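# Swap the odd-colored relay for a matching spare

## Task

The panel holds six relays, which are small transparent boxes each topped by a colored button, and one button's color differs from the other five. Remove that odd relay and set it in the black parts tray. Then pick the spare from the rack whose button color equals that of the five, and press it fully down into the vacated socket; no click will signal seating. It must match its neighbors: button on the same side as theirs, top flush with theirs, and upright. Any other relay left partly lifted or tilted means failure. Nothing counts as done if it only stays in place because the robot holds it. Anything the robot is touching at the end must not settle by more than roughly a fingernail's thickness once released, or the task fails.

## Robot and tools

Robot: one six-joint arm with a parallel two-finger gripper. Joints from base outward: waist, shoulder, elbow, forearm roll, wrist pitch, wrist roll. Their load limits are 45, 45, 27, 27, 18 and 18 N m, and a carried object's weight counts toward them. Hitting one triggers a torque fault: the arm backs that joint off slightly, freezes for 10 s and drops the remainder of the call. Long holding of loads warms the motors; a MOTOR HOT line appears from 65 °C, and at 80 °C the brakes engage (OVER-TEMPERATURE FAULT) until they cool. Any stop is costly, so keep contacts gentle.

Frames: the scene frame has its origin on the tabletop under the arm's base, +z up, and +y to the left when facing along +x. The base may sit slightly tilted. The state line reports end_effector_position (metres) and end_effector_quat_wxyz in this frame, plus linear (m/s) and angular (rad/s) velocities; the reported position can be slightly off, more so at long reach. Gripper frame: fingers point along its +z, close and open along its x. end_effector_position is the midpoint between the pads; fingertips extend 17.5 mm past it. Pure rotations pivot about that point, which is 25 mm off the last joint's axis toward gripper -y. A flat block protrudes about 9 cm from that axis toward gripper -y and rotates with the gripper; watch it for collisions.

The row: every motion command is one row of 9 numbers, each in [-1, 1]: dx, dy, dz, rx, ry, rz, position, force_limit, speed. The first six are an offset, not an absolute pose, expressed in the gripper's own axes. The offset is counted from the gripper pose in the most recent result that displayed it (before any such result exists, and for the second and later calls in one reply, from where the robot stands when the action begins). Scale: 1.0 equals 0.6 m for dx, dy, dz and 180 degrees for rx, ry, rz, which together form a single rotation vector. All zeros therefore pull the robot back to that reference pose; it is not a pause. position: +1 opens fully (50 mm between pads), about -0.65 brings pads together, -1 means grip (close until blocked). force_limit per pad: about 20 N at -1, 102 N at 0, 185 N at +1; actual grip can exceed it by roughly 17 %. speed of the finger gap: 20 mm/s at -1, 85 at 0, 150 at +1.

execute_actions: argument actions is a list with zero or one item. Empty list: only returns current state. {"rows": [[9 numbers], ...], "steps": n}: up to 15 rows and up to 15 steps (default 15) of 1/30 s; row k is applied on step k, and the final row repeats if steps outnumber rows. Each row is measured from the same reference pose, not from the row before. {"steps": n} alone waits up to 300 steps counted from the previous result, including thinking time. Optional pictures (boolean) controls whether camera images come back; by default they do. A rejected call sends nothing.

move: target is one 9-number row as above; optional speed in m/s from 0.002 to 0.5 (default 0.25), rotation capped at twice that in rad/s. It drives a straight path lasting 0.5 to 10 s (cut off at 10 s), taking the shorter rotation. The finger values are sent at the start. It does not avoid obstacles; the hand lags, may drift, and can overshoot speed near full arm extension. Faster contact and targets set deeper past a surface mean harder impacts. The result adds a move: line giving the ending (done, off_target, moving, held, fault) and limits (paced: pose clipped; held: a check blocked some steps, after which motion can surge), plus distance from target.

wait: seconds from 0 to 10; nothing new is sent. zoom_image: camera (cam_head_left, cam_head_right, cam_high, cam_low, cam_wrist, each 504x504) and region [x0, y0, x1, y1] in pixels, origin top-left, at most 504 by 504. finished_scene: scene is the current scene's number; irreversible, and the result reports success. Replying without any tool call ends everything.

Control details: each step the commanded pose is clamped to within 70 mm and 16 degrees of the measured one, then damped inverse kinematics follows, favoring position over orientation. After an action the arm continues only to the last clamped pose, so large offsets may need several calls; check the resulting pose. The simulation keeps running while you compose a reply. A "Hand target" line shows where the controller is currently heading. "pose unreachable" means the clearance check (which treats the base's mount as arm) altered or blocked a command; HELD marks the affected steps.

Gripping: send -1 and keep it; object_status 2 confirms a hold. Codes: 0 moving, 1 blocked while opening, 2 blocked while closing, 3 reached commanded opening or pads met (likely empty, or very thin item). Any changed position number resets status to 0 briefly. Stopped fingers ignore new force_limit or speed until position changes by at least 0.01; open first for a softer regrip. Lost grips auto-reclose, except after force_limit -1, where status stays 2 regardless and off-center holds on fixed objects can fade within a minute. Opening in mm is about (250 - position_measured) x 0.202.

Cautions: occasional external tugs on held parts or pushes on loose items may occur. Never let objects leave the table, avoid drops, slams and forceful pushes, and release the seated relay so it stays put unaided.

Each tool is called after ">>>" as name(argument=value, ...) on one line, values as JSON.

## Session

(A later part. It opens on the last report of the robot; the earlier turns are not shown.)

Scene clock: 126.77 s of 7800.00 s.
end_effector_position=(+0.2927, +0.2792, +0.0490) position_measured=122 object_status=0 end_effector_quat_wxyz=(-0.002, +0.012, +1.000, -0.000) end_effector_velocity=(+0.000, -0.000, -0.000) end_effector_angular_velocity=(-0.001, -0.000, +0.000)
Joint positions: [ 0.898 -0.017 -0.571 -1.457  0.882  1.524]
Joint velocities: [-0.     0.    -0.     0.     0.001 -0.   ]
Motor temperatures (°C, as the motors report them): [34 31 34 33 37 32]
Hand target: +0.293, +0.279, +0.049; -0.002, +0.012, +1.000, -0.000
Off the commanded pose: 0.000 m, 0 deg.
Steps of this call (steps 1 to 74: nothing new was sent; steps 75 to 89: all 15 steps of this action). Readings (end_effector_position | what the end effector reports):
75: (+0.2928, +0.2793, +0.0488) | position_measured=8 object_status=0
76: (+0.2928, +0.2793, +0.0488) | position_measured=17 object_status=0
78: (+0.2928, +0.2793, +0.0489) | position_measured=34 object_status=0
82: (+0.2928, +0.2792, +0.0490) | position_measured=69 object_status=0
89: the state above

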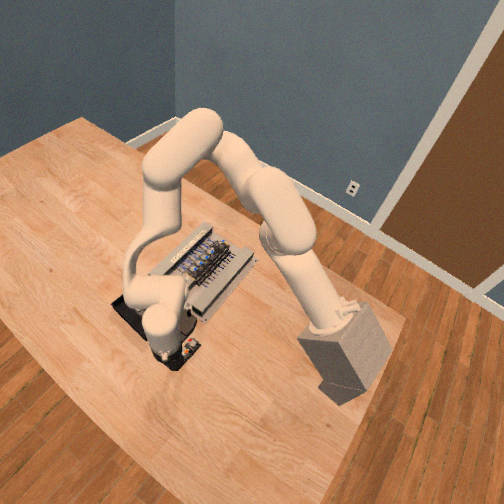

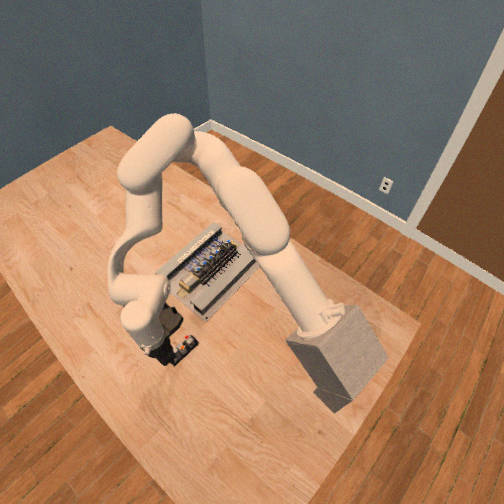

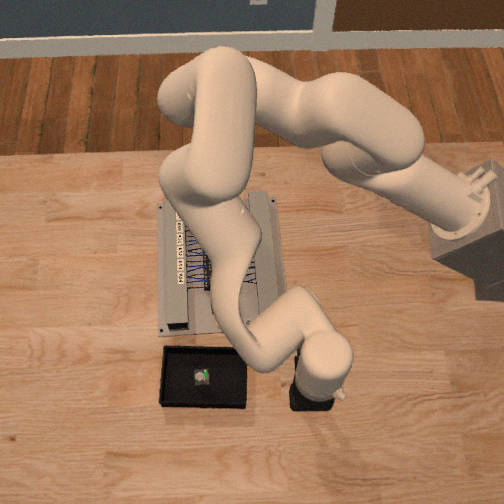

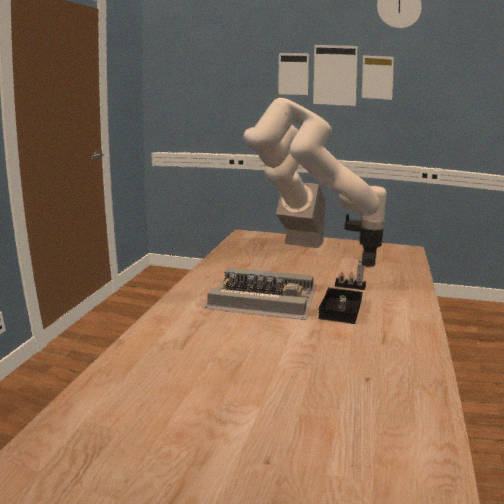

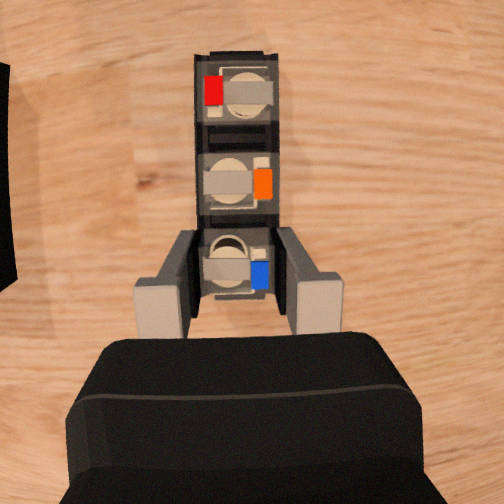

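>>> move(target=[0,0,-0.185,0,0,-0.022,-1,0,-0.5], speed=0.08)

Scene clock: 132.13 s of 7800.00 s.
end_effector_position=(+0.2929, +0.2795, +0.1599) position_measured=122 object_status=2 end_effector_quat_wxyz=(-0.003, -0.023, +1.000, +0.000) end_effector_velocity=(+0.001, +0.000, +0.003) end_effector_angular_velocity=(+0.000, -0.001, -0.001)
Joint positions: [ 1.221 -0.249 -0.528 -1.126  1.129  1.308]
Joint velocities: [ 0.009 -0.004 -0.003  0.007  0.009 -0.003]
Motor temperatures (°C, as the motors report them): [34 31 34 33 37 32]
Hand target: +0.293, +0.280, +0.160; -0.003, -0.023, +1.000, +0.000
Off the commanded pose: 0.001 m, 0 deg.
After step 90, 0.47 s passed at rest.
move: done

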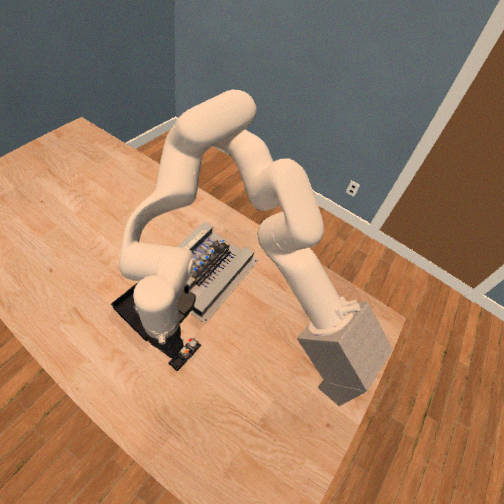

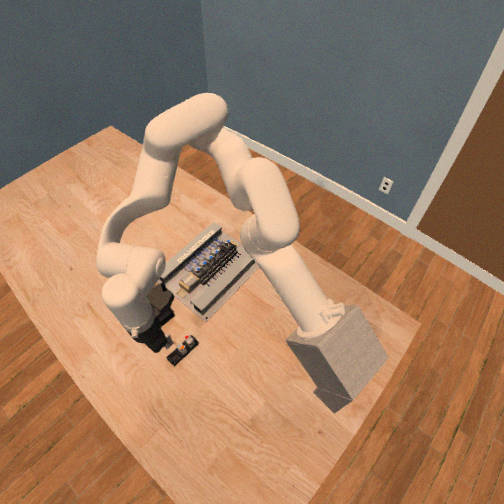

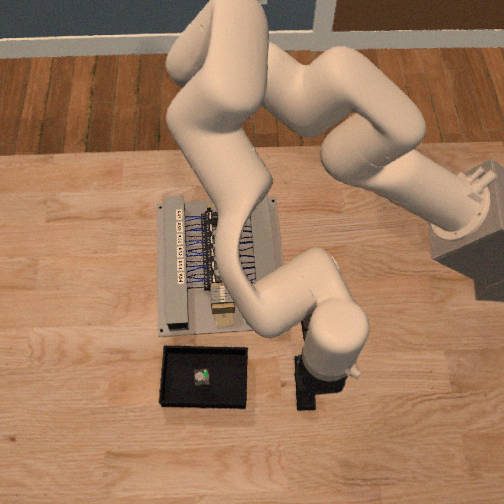

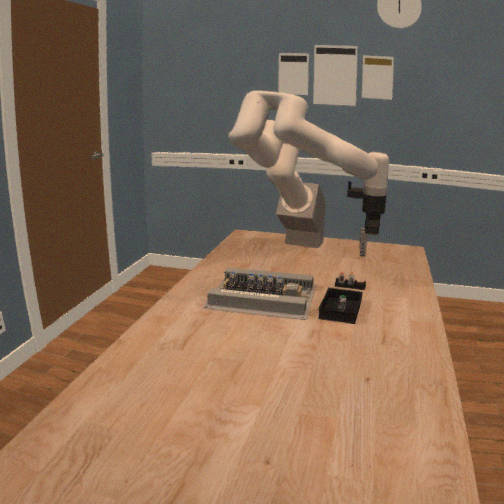

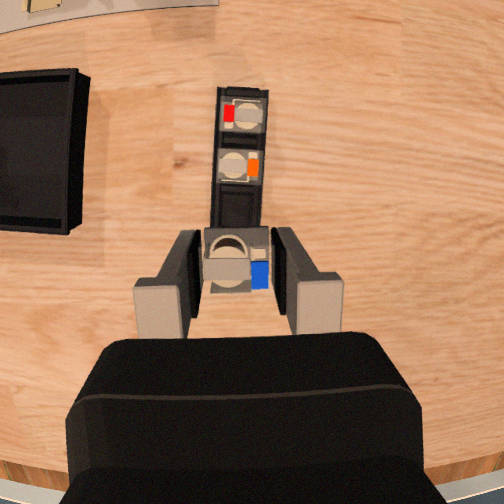

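>>> move(target=[-0.27,-0.056,0,0,0,0,-1,0,-0.5], speed=0.12)

>>> move(target=[0.027,-0.583,0,0,0,0,-1,0,-0.5], speed=0.12)

>>> move(target=[0,0,0.085,0,0,0,-1,0,-0.5], speed=0.04)

Scene clock: 140.53 s of 7800.00 s.
end_effector_position=(+0.4564, +0.2532, +0.1595) position_measured=122 object_status=2 end_effector_quat_wxyz=(-0.002, -0.023, +1.000, +0.001) end_effector_velocity=(+0.003, +0.000, +0.000) end_effector_angular_velocity=(+0.001, +0.002, -0.002)
Joint positions: [ 0.93  -0.453 -0.689 -1.077  1.079  0.826]
Joint velocities: [-0.006  0.001 -0.007  0.005 -0.003 -0.009]
Motor temperatures (°C, as the motors report them): [34 31 34 33 37 32]
Hand target: +0.457, +0.253, +0.160; -0.002, -0.023, +1.000, +0.001
Off the commanded pose: 0.001 m, 0 deg.
After step 90, 3.50 s passed at rest.
move: done

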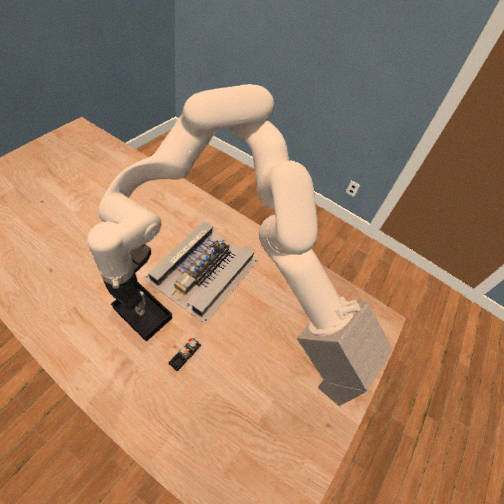

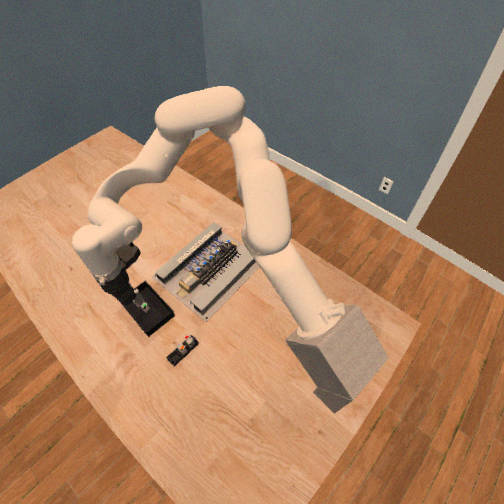

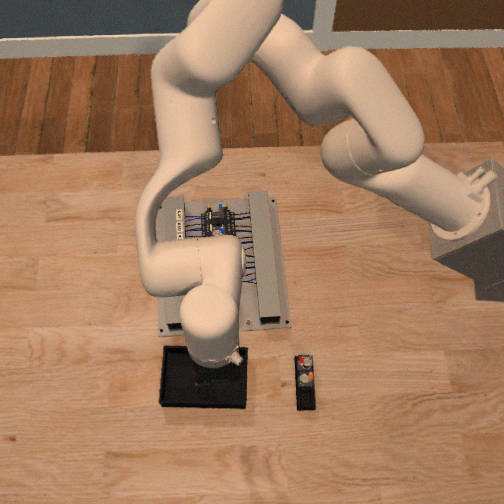

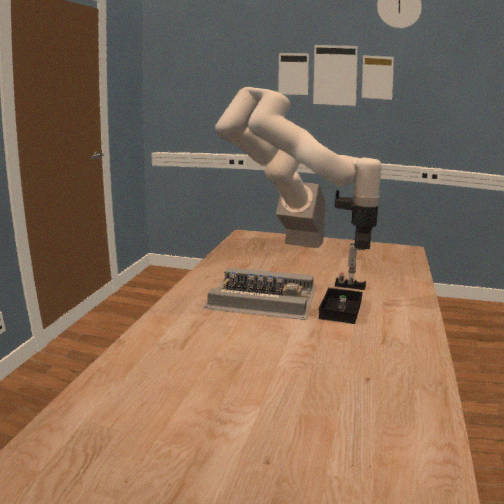

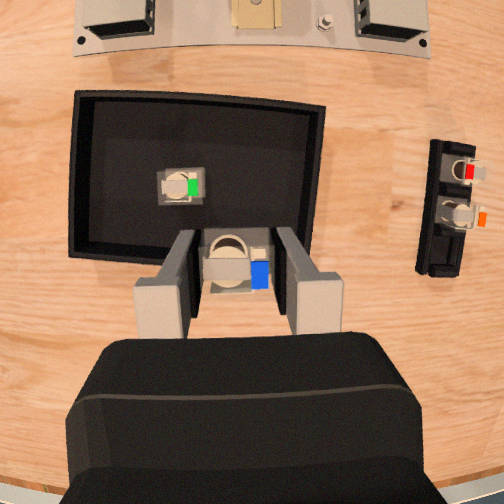

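Scene clock: 144.30 s of 7800.00 s.
end_effector_position=(+0.4577, -0.0985, +0.1611) position_measured=122 object_status=2 end_effector_quat_wxyz=(+0.001, -0.023, +1.000, -0.003) end_effector_velocity=(-0.001, -0.000, -0.001) end_effector_angular_velocity=(+0.020, +0.003, +0.004)
Joint positions: [-0.437 -1.53  -0.112  0.14   0.685 -1.12 ]
Joint velocities: [-0.023  0.005 -0.004  0.058  0.011 -0.062]
Motor temperatures (°C, as the motors report them): [34 31 35 33 37 32]
Hand target: +0.458, -0.099, +0.161; +0.001, -0.023, +1.000, -0.002
Off the commanded pose: 0.003 m, 1 deg.
move: done

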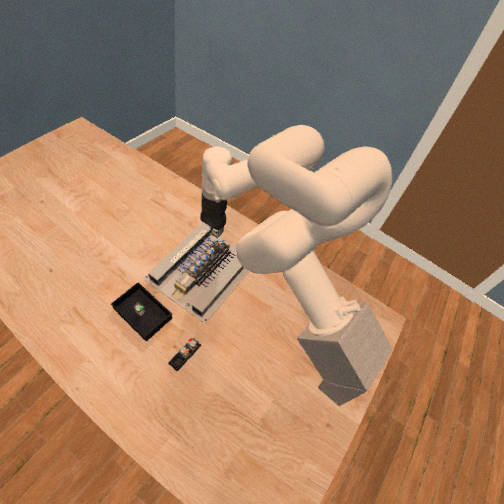

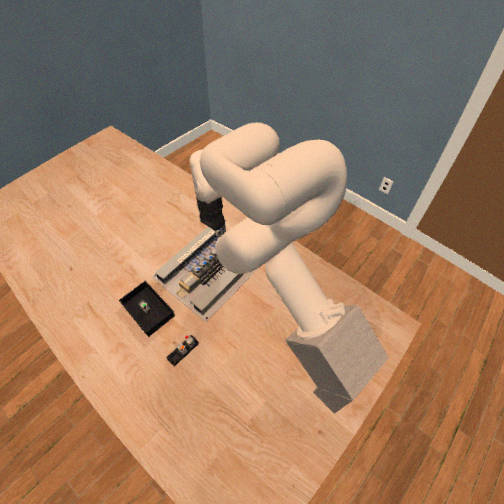

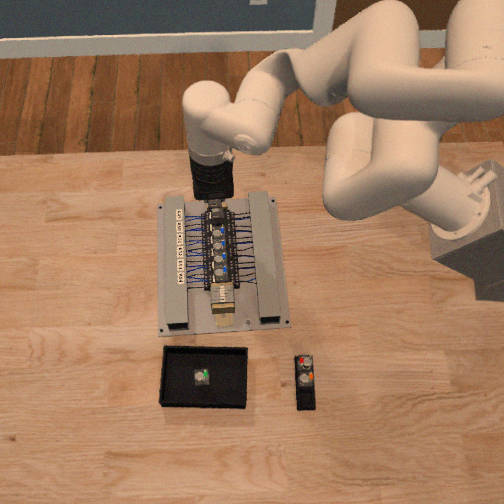

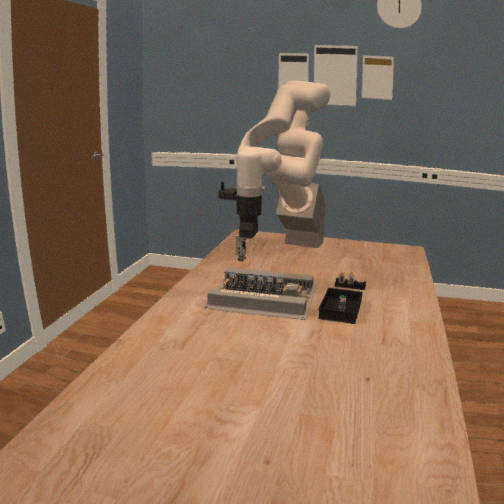

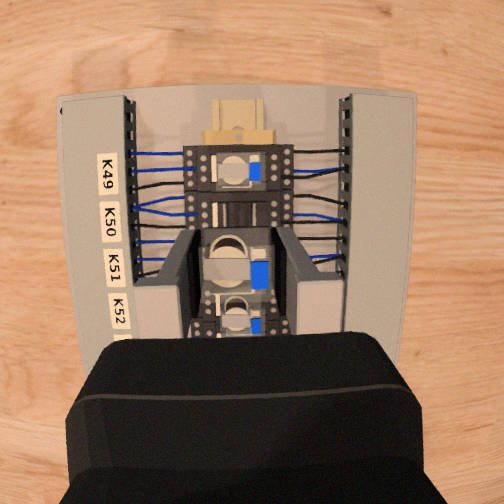

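Scene clock: 146.03 s of 7800.00 s.
end_effector_position=(+0.4576, -0.0989, +0.1102) position_measured=122 object_status=2 end_effector_quat_wxyz=(+0.001, -0.023, +1.000, -0.003) end_effector_velocity=(+0.000, +0.000, -0.003) end_effector_angular_velocity=(+0.001, +0.001, +0.001)
Joint positions: [-0.394 -1.267 -0.085  0.139  0.393 -1.115]
Joint velocities: [ 0.002  0.017 -0.002  0.002 -0.015 -0.002]
Motor temperatures (°C, as the motors report them): [34 31 35 33 37 32]
Hand target: +0.458, -0.099, +0.110; +0.001, -0.023, +1.000, -0.003
Off the commanded pose: 0.000 m, 0 deg.
move: done

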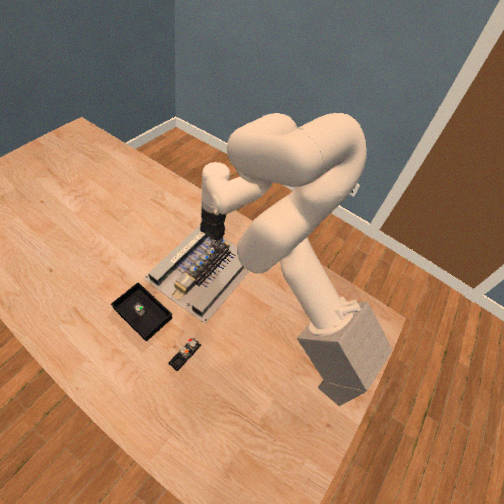

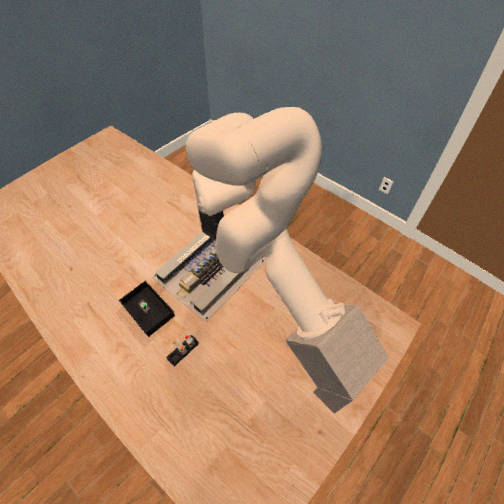

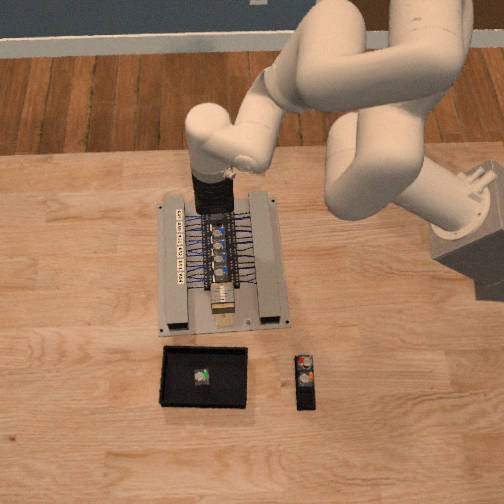

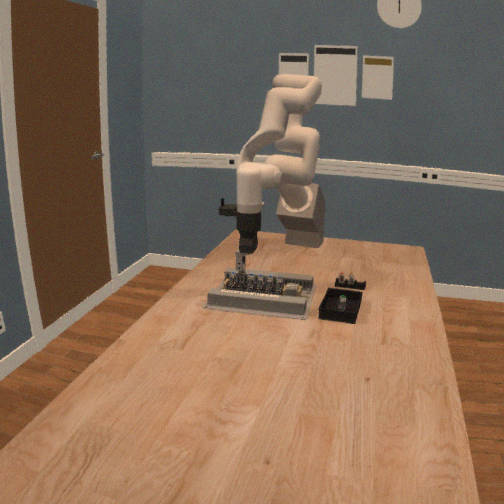

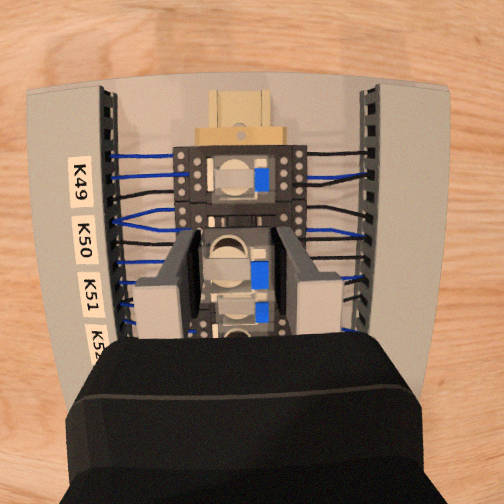

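>>> move(target=[0.002,0.0023,0.039,0,0,0,-1,0,-0.5], speed=0.01)

>>> zoom_image(camera="cam_low", region=[200,240,330,320])

Scene clock: 152.83 s of 7800.00 s.
end_effector_position=(+0.4563, -0.0978, +0.0870) position_measured=122 object_status=2 end_effector_quat_wxyz=(+0.001, -0.023, +1.000, -0.003) end_effector_velocity=(+0.000, +0.000, -0.003) end_effector_angular_velocity=(-0.000, -0.001, +0.000)
Joint positions: [-0.373 -1.129 -0.085  0.144  0.253 -1.115]
Joint velocities: [ 0.003  0.02  -0.002  0.002 -0.019 -0.001]
Motor temperatures (°C, as the motors report them): [34 31 35 33 37 32]
Hand target: +0.456, -0.098, +0.087; +0.001, -0.023, +1.000, -0.003
Off the commanded pose: 0.000 m, 0 deg.
After step 90, 1.27 s passed at rest.
move: done

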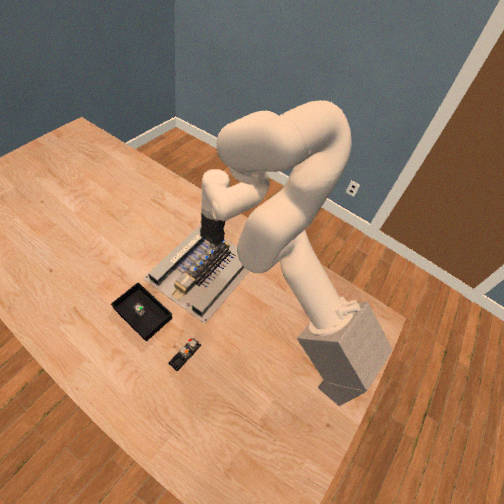

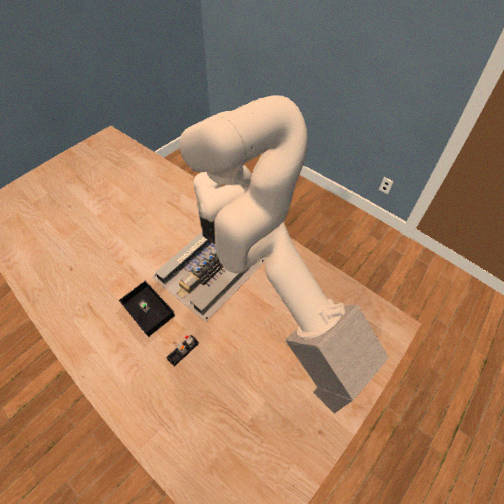

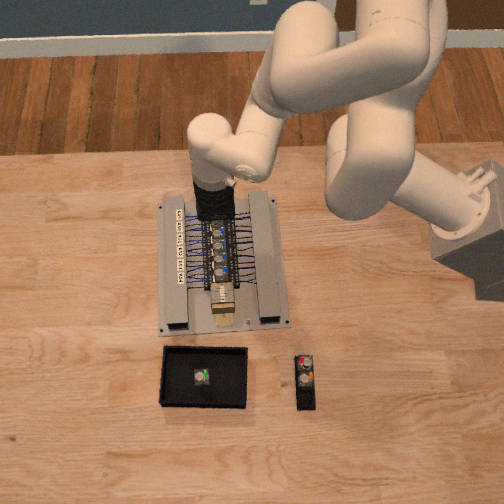

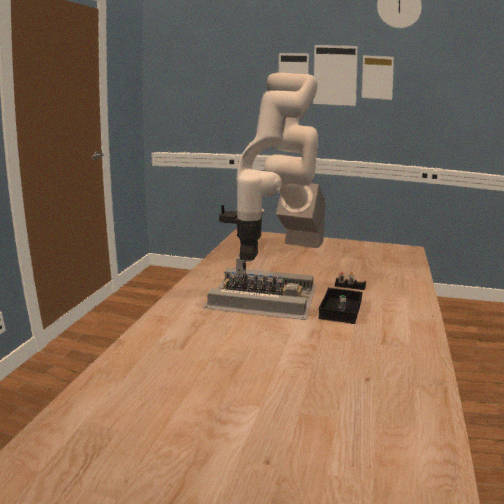

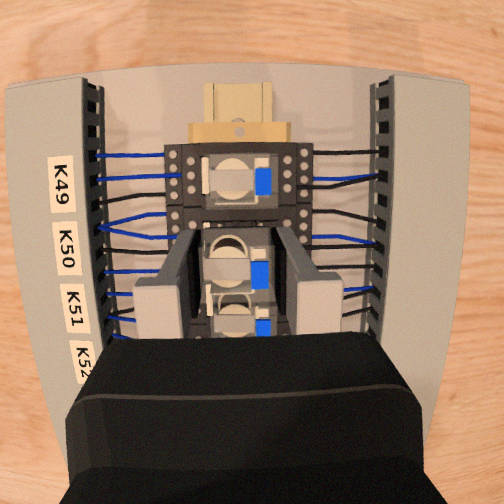

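Region (200, 240, 330, 320) of cam_low's 504x504 image, scaled by 3.877, with more detail than that image has; it fills the top 310 rows of this view, and the rest is white.

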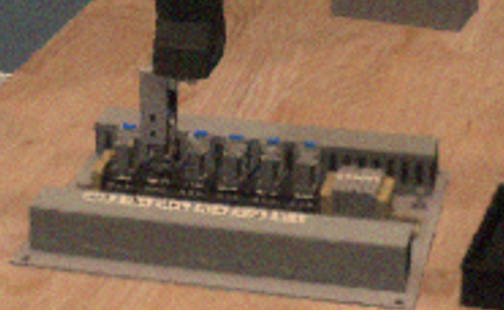

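Aligned with the earlier view. Descend slowly.

>>> move(target=[0,0,0.03,0,0,0,-1,0,-0.5], speed=0.005)

Scene clock: 158.97 s of 7800.00 s.
end_effector_position=(+0.4607, -0.0987, +0.0724) position_measured=122 object_status=2 end_effector_quat_wxyz=(+0.008, -0.023, +1.000, -0.005) end_effector_velocity=(+0.001, +0.000, +0.000) end_effector_angular_velocity=(+0.001, -0.004, -0.002)
Joint positions: [-0.36  -1.022 -0.099  0.165  0.147 -1.131]
Joint velocities: [ 0.001  0.001 -0.     0.004 -0.004 -0.001]
Motor temperatures (°C, as the motors report them): [33 31 35 33 37 32]
Hand target: +0.456, -0.098, +0.069; +0.001, -0.023, +1.000, -0.003
Off the commanded pose: 0.006 m, 1 deg.
move: off_target

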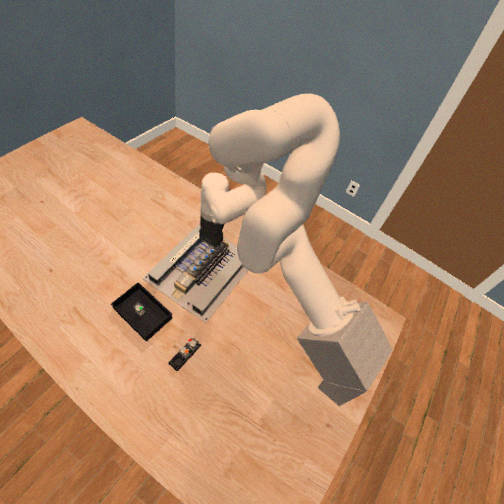

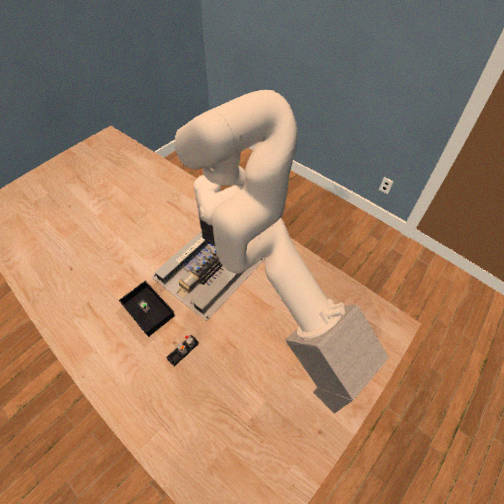

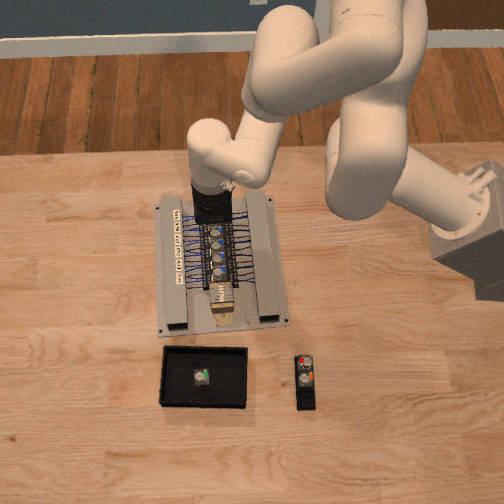

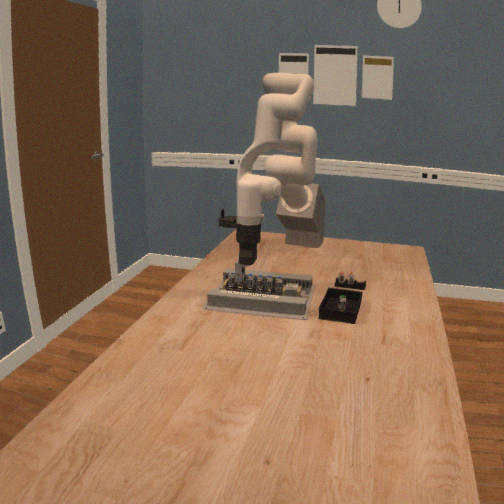

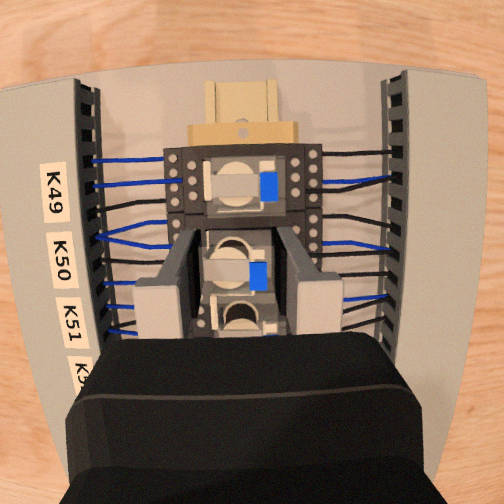

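>>> move(target=[0,0,0,0,0,0,1,0,-0.5], speed=0.01)

>>> zoom_image(camera="cam_low", region=[210,255,300,305])

Scene clock: 163.43 s of 7800.00 s.
end_effector_position=(+0.4603, -0.0985, +0.0722) position_measured=3 object_status=3 end_effector_quat_wxyz=(+0.007, -0.023, +1.000, -0.004) end_effector_velocity=(+0.003, -0.001, +0.002) end_effector_angular_velocity=(-0.004, -0.008, -0.001)
Joint positions: [-0.36  -1.022 -0.099  0.165  0.147 -1.131]
Joint velocities: [-0.003 -0.003 -0.003 -0.001 -0.002  0.001]
Motor temperatures (°C, as the motors report them): [33 31 35 33 37 32]
Hand target: +0.461, -0.099, +0.072; +0.008, -0.023, +1.000, -0.005
Off the commanded pose: 0.001 m, 0 deg.
After step 90, 0.77 s passed at rest.
move: done

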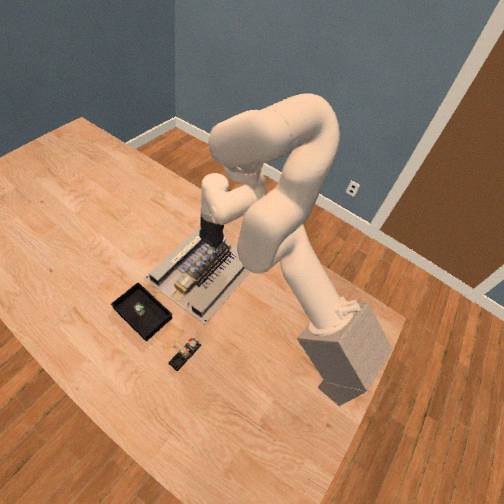

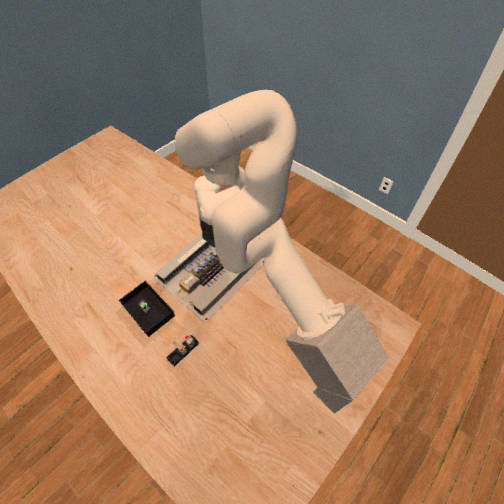

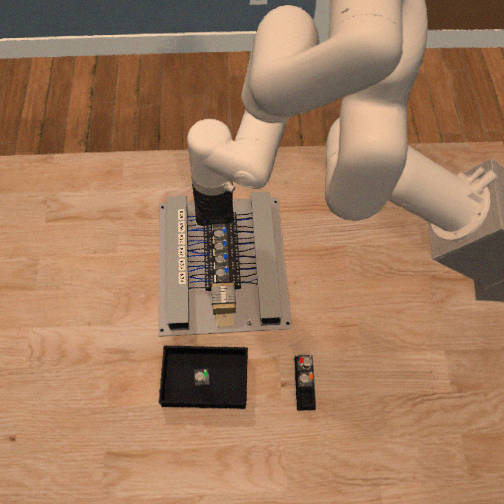

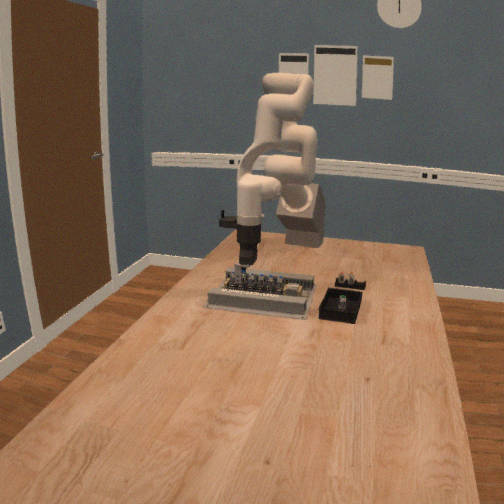

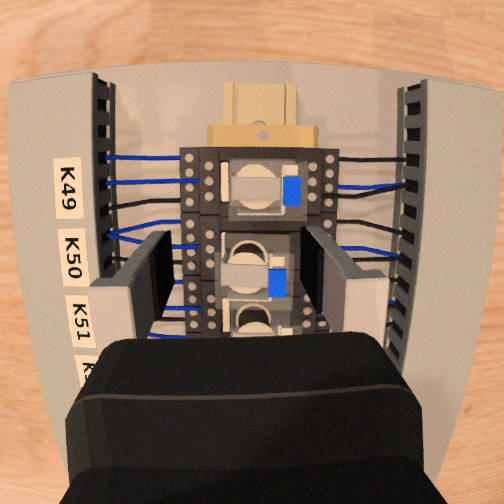

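Region (210, 255, 300, 305) of cam_low's 504x504 image, scaled by 5.600, with more detail than that image has.

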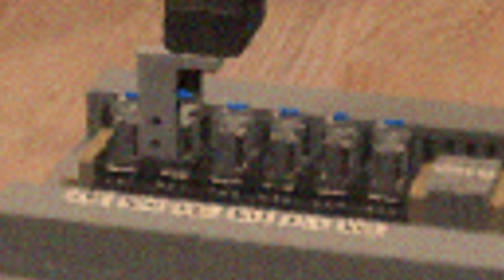

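>>> move(target=[0.0115,0,0,0,-0.004,0,1,0,-0.5], speed=0.01)

>>> move(target=[0,0,0,0,0,0,-1,0,-0.5], speed=0.01)

>>> move(target=[0,0,0.008,0,0,0,-1,0,-0.5], speed=0.003)

Scene clock: 171.50 s of 7800.00 s.
end_effector_position=(+0.4536, -0.0989, +0.0721) position_measured=3 object_status=3 end_effector_quat_wxyz=(+0.013, -0.023, +1.000, -0.004) end_effector_velocity=(-0.002, -0.000, +0.000) end_effector_angular_velocity=(+0.001, -0.006, +0.001)
Joint positions: [-0.357 -1.041 -0.068  0.194  0.124 -1.158]
Joint velocities: [ 0.002 -0.008  0.012  0.017 -0.01  -0.017]
Motor temperatures (°C, as the motors report them): [33 31 35 33 37 32]
Hand target: +0.453, -0.099, +0.072; +0.013, -0.023, +1.000, -0.004
Off the commanded pose: 0.000 m, 0 deg.
After step 90, 4.10 s passed at rest.
move: done

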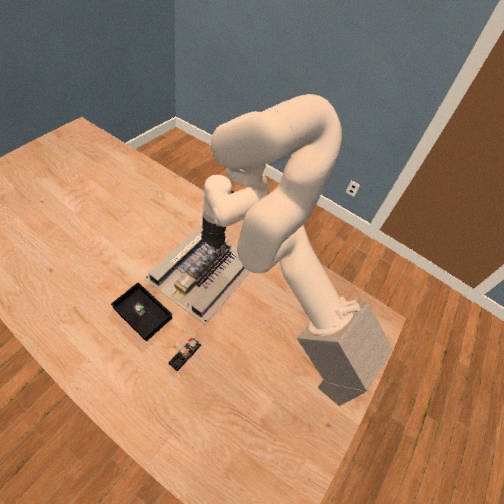

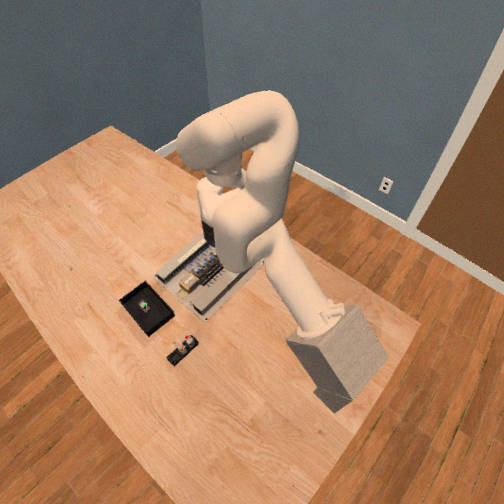

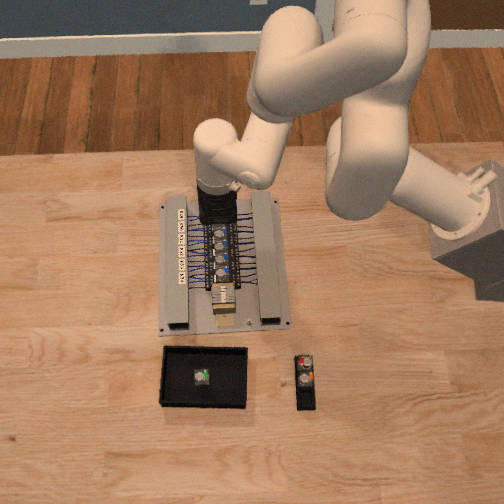

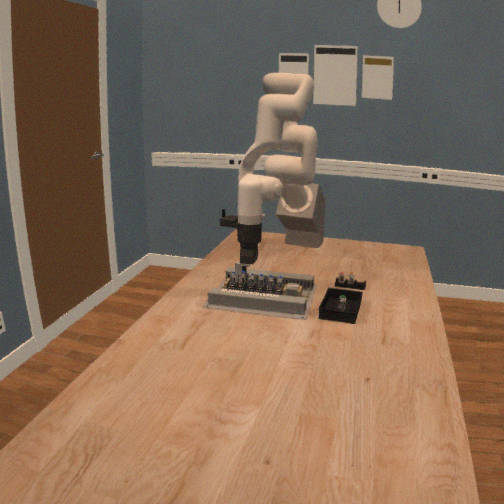

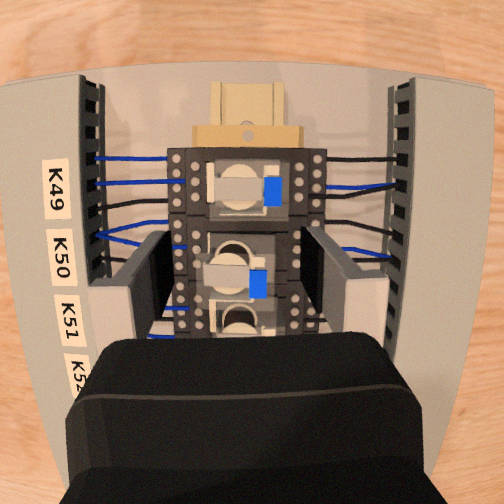

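Scene clock: 172.17 s of 7800.00 s.
end_effector_position=(+0.4533, -0.0989, +0.0721) position_measured=120 object_status=2 end_effector_quat_wxyz=(+0.013, -0.023, +1.000, -0.004) end_effector_velocity=(+0.001, -0.000, +0.000) end_effector_angular_velocity=(-0.000, -0.001, +0.001)
Joint positions: [-0.357 -1.041 -0.067  0.194  0.124 -1.157]
Joint velocities: [ 0.     0.001 -0.001 -0.001 -0.002 -0.001]
Motor temperatures (°C, as the motors report them): [33 31 35 33 37 32]
Hand target: +0.454, -0.099, +0.072; +0.013, -0.023, +1.000, -0.004
Off the commanded pose: 0.000 m, 0 deg.
move: done

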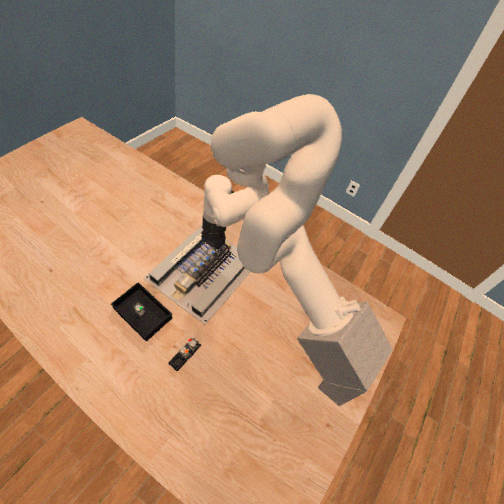

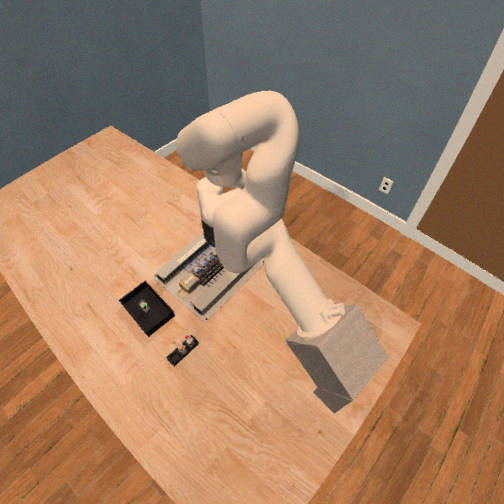

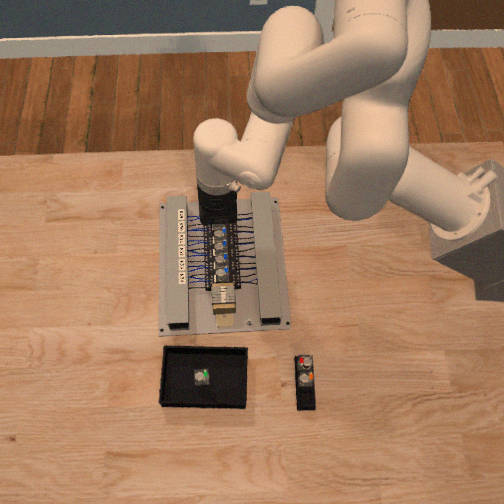

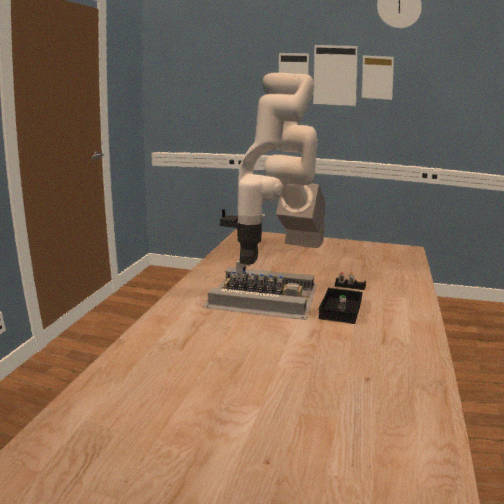

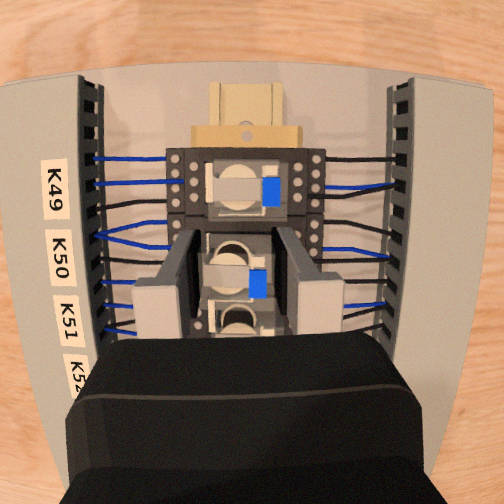

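Scene clock: 174.00 s of 7800.00 s.
end_effector_position=(+0.4561, -0.0997, +0.0696) position_measured=120 object_status=2 end_effector_quat_wxyz=(+0.017, -0.022, +1.000, -0.006) end_effector_velocity=(-0.001, +0.001, -0.000) end_effector_angular_velocity=(+0.001, -0.001, +0.001)
Joint positions: [-0.353 -1.016 -0.072  0.204  0.095 -1.165]
Joint velocities: [ 0.002  0.001  0.002  0.002 -0.004 -0.002]
Motor temperatures (°C, as the motors report them): [33 31 35 33 37 32]
Hand target: +0.453, -0.099, +0.067; +0.013, -0.023, +1.000, -0.004
Off the commanded pose: 0.004 m, 1 deg.
move: off_target

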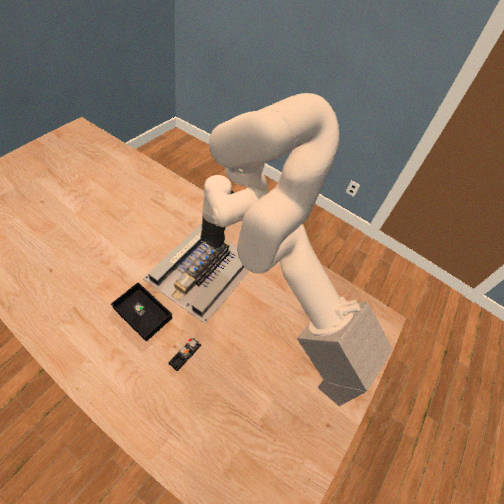

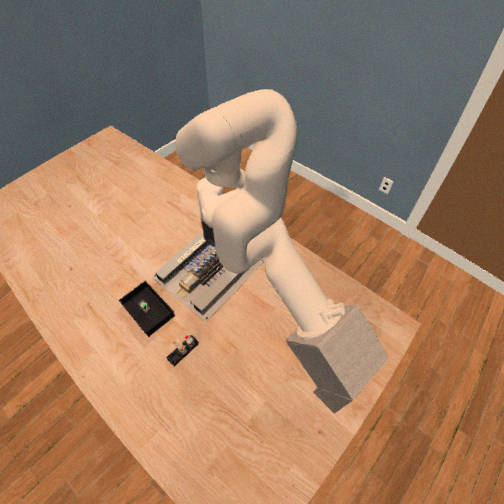

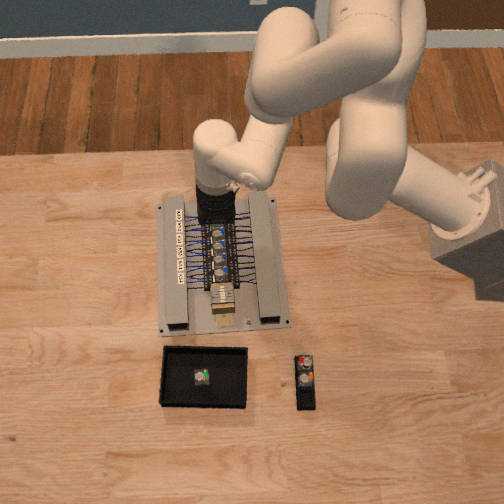

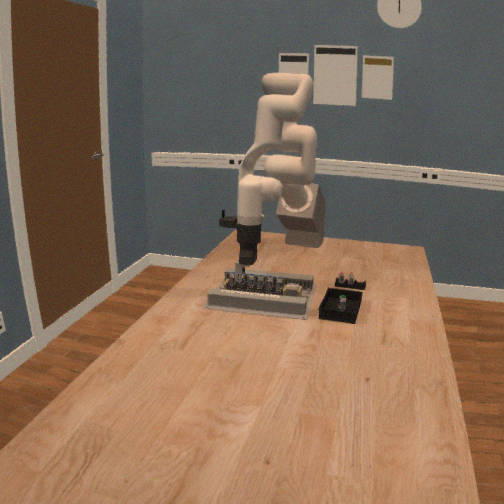

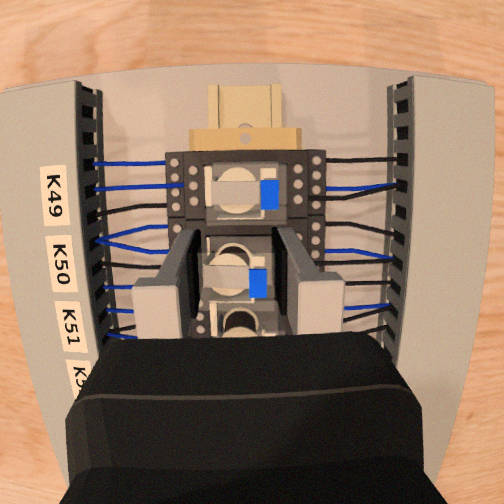

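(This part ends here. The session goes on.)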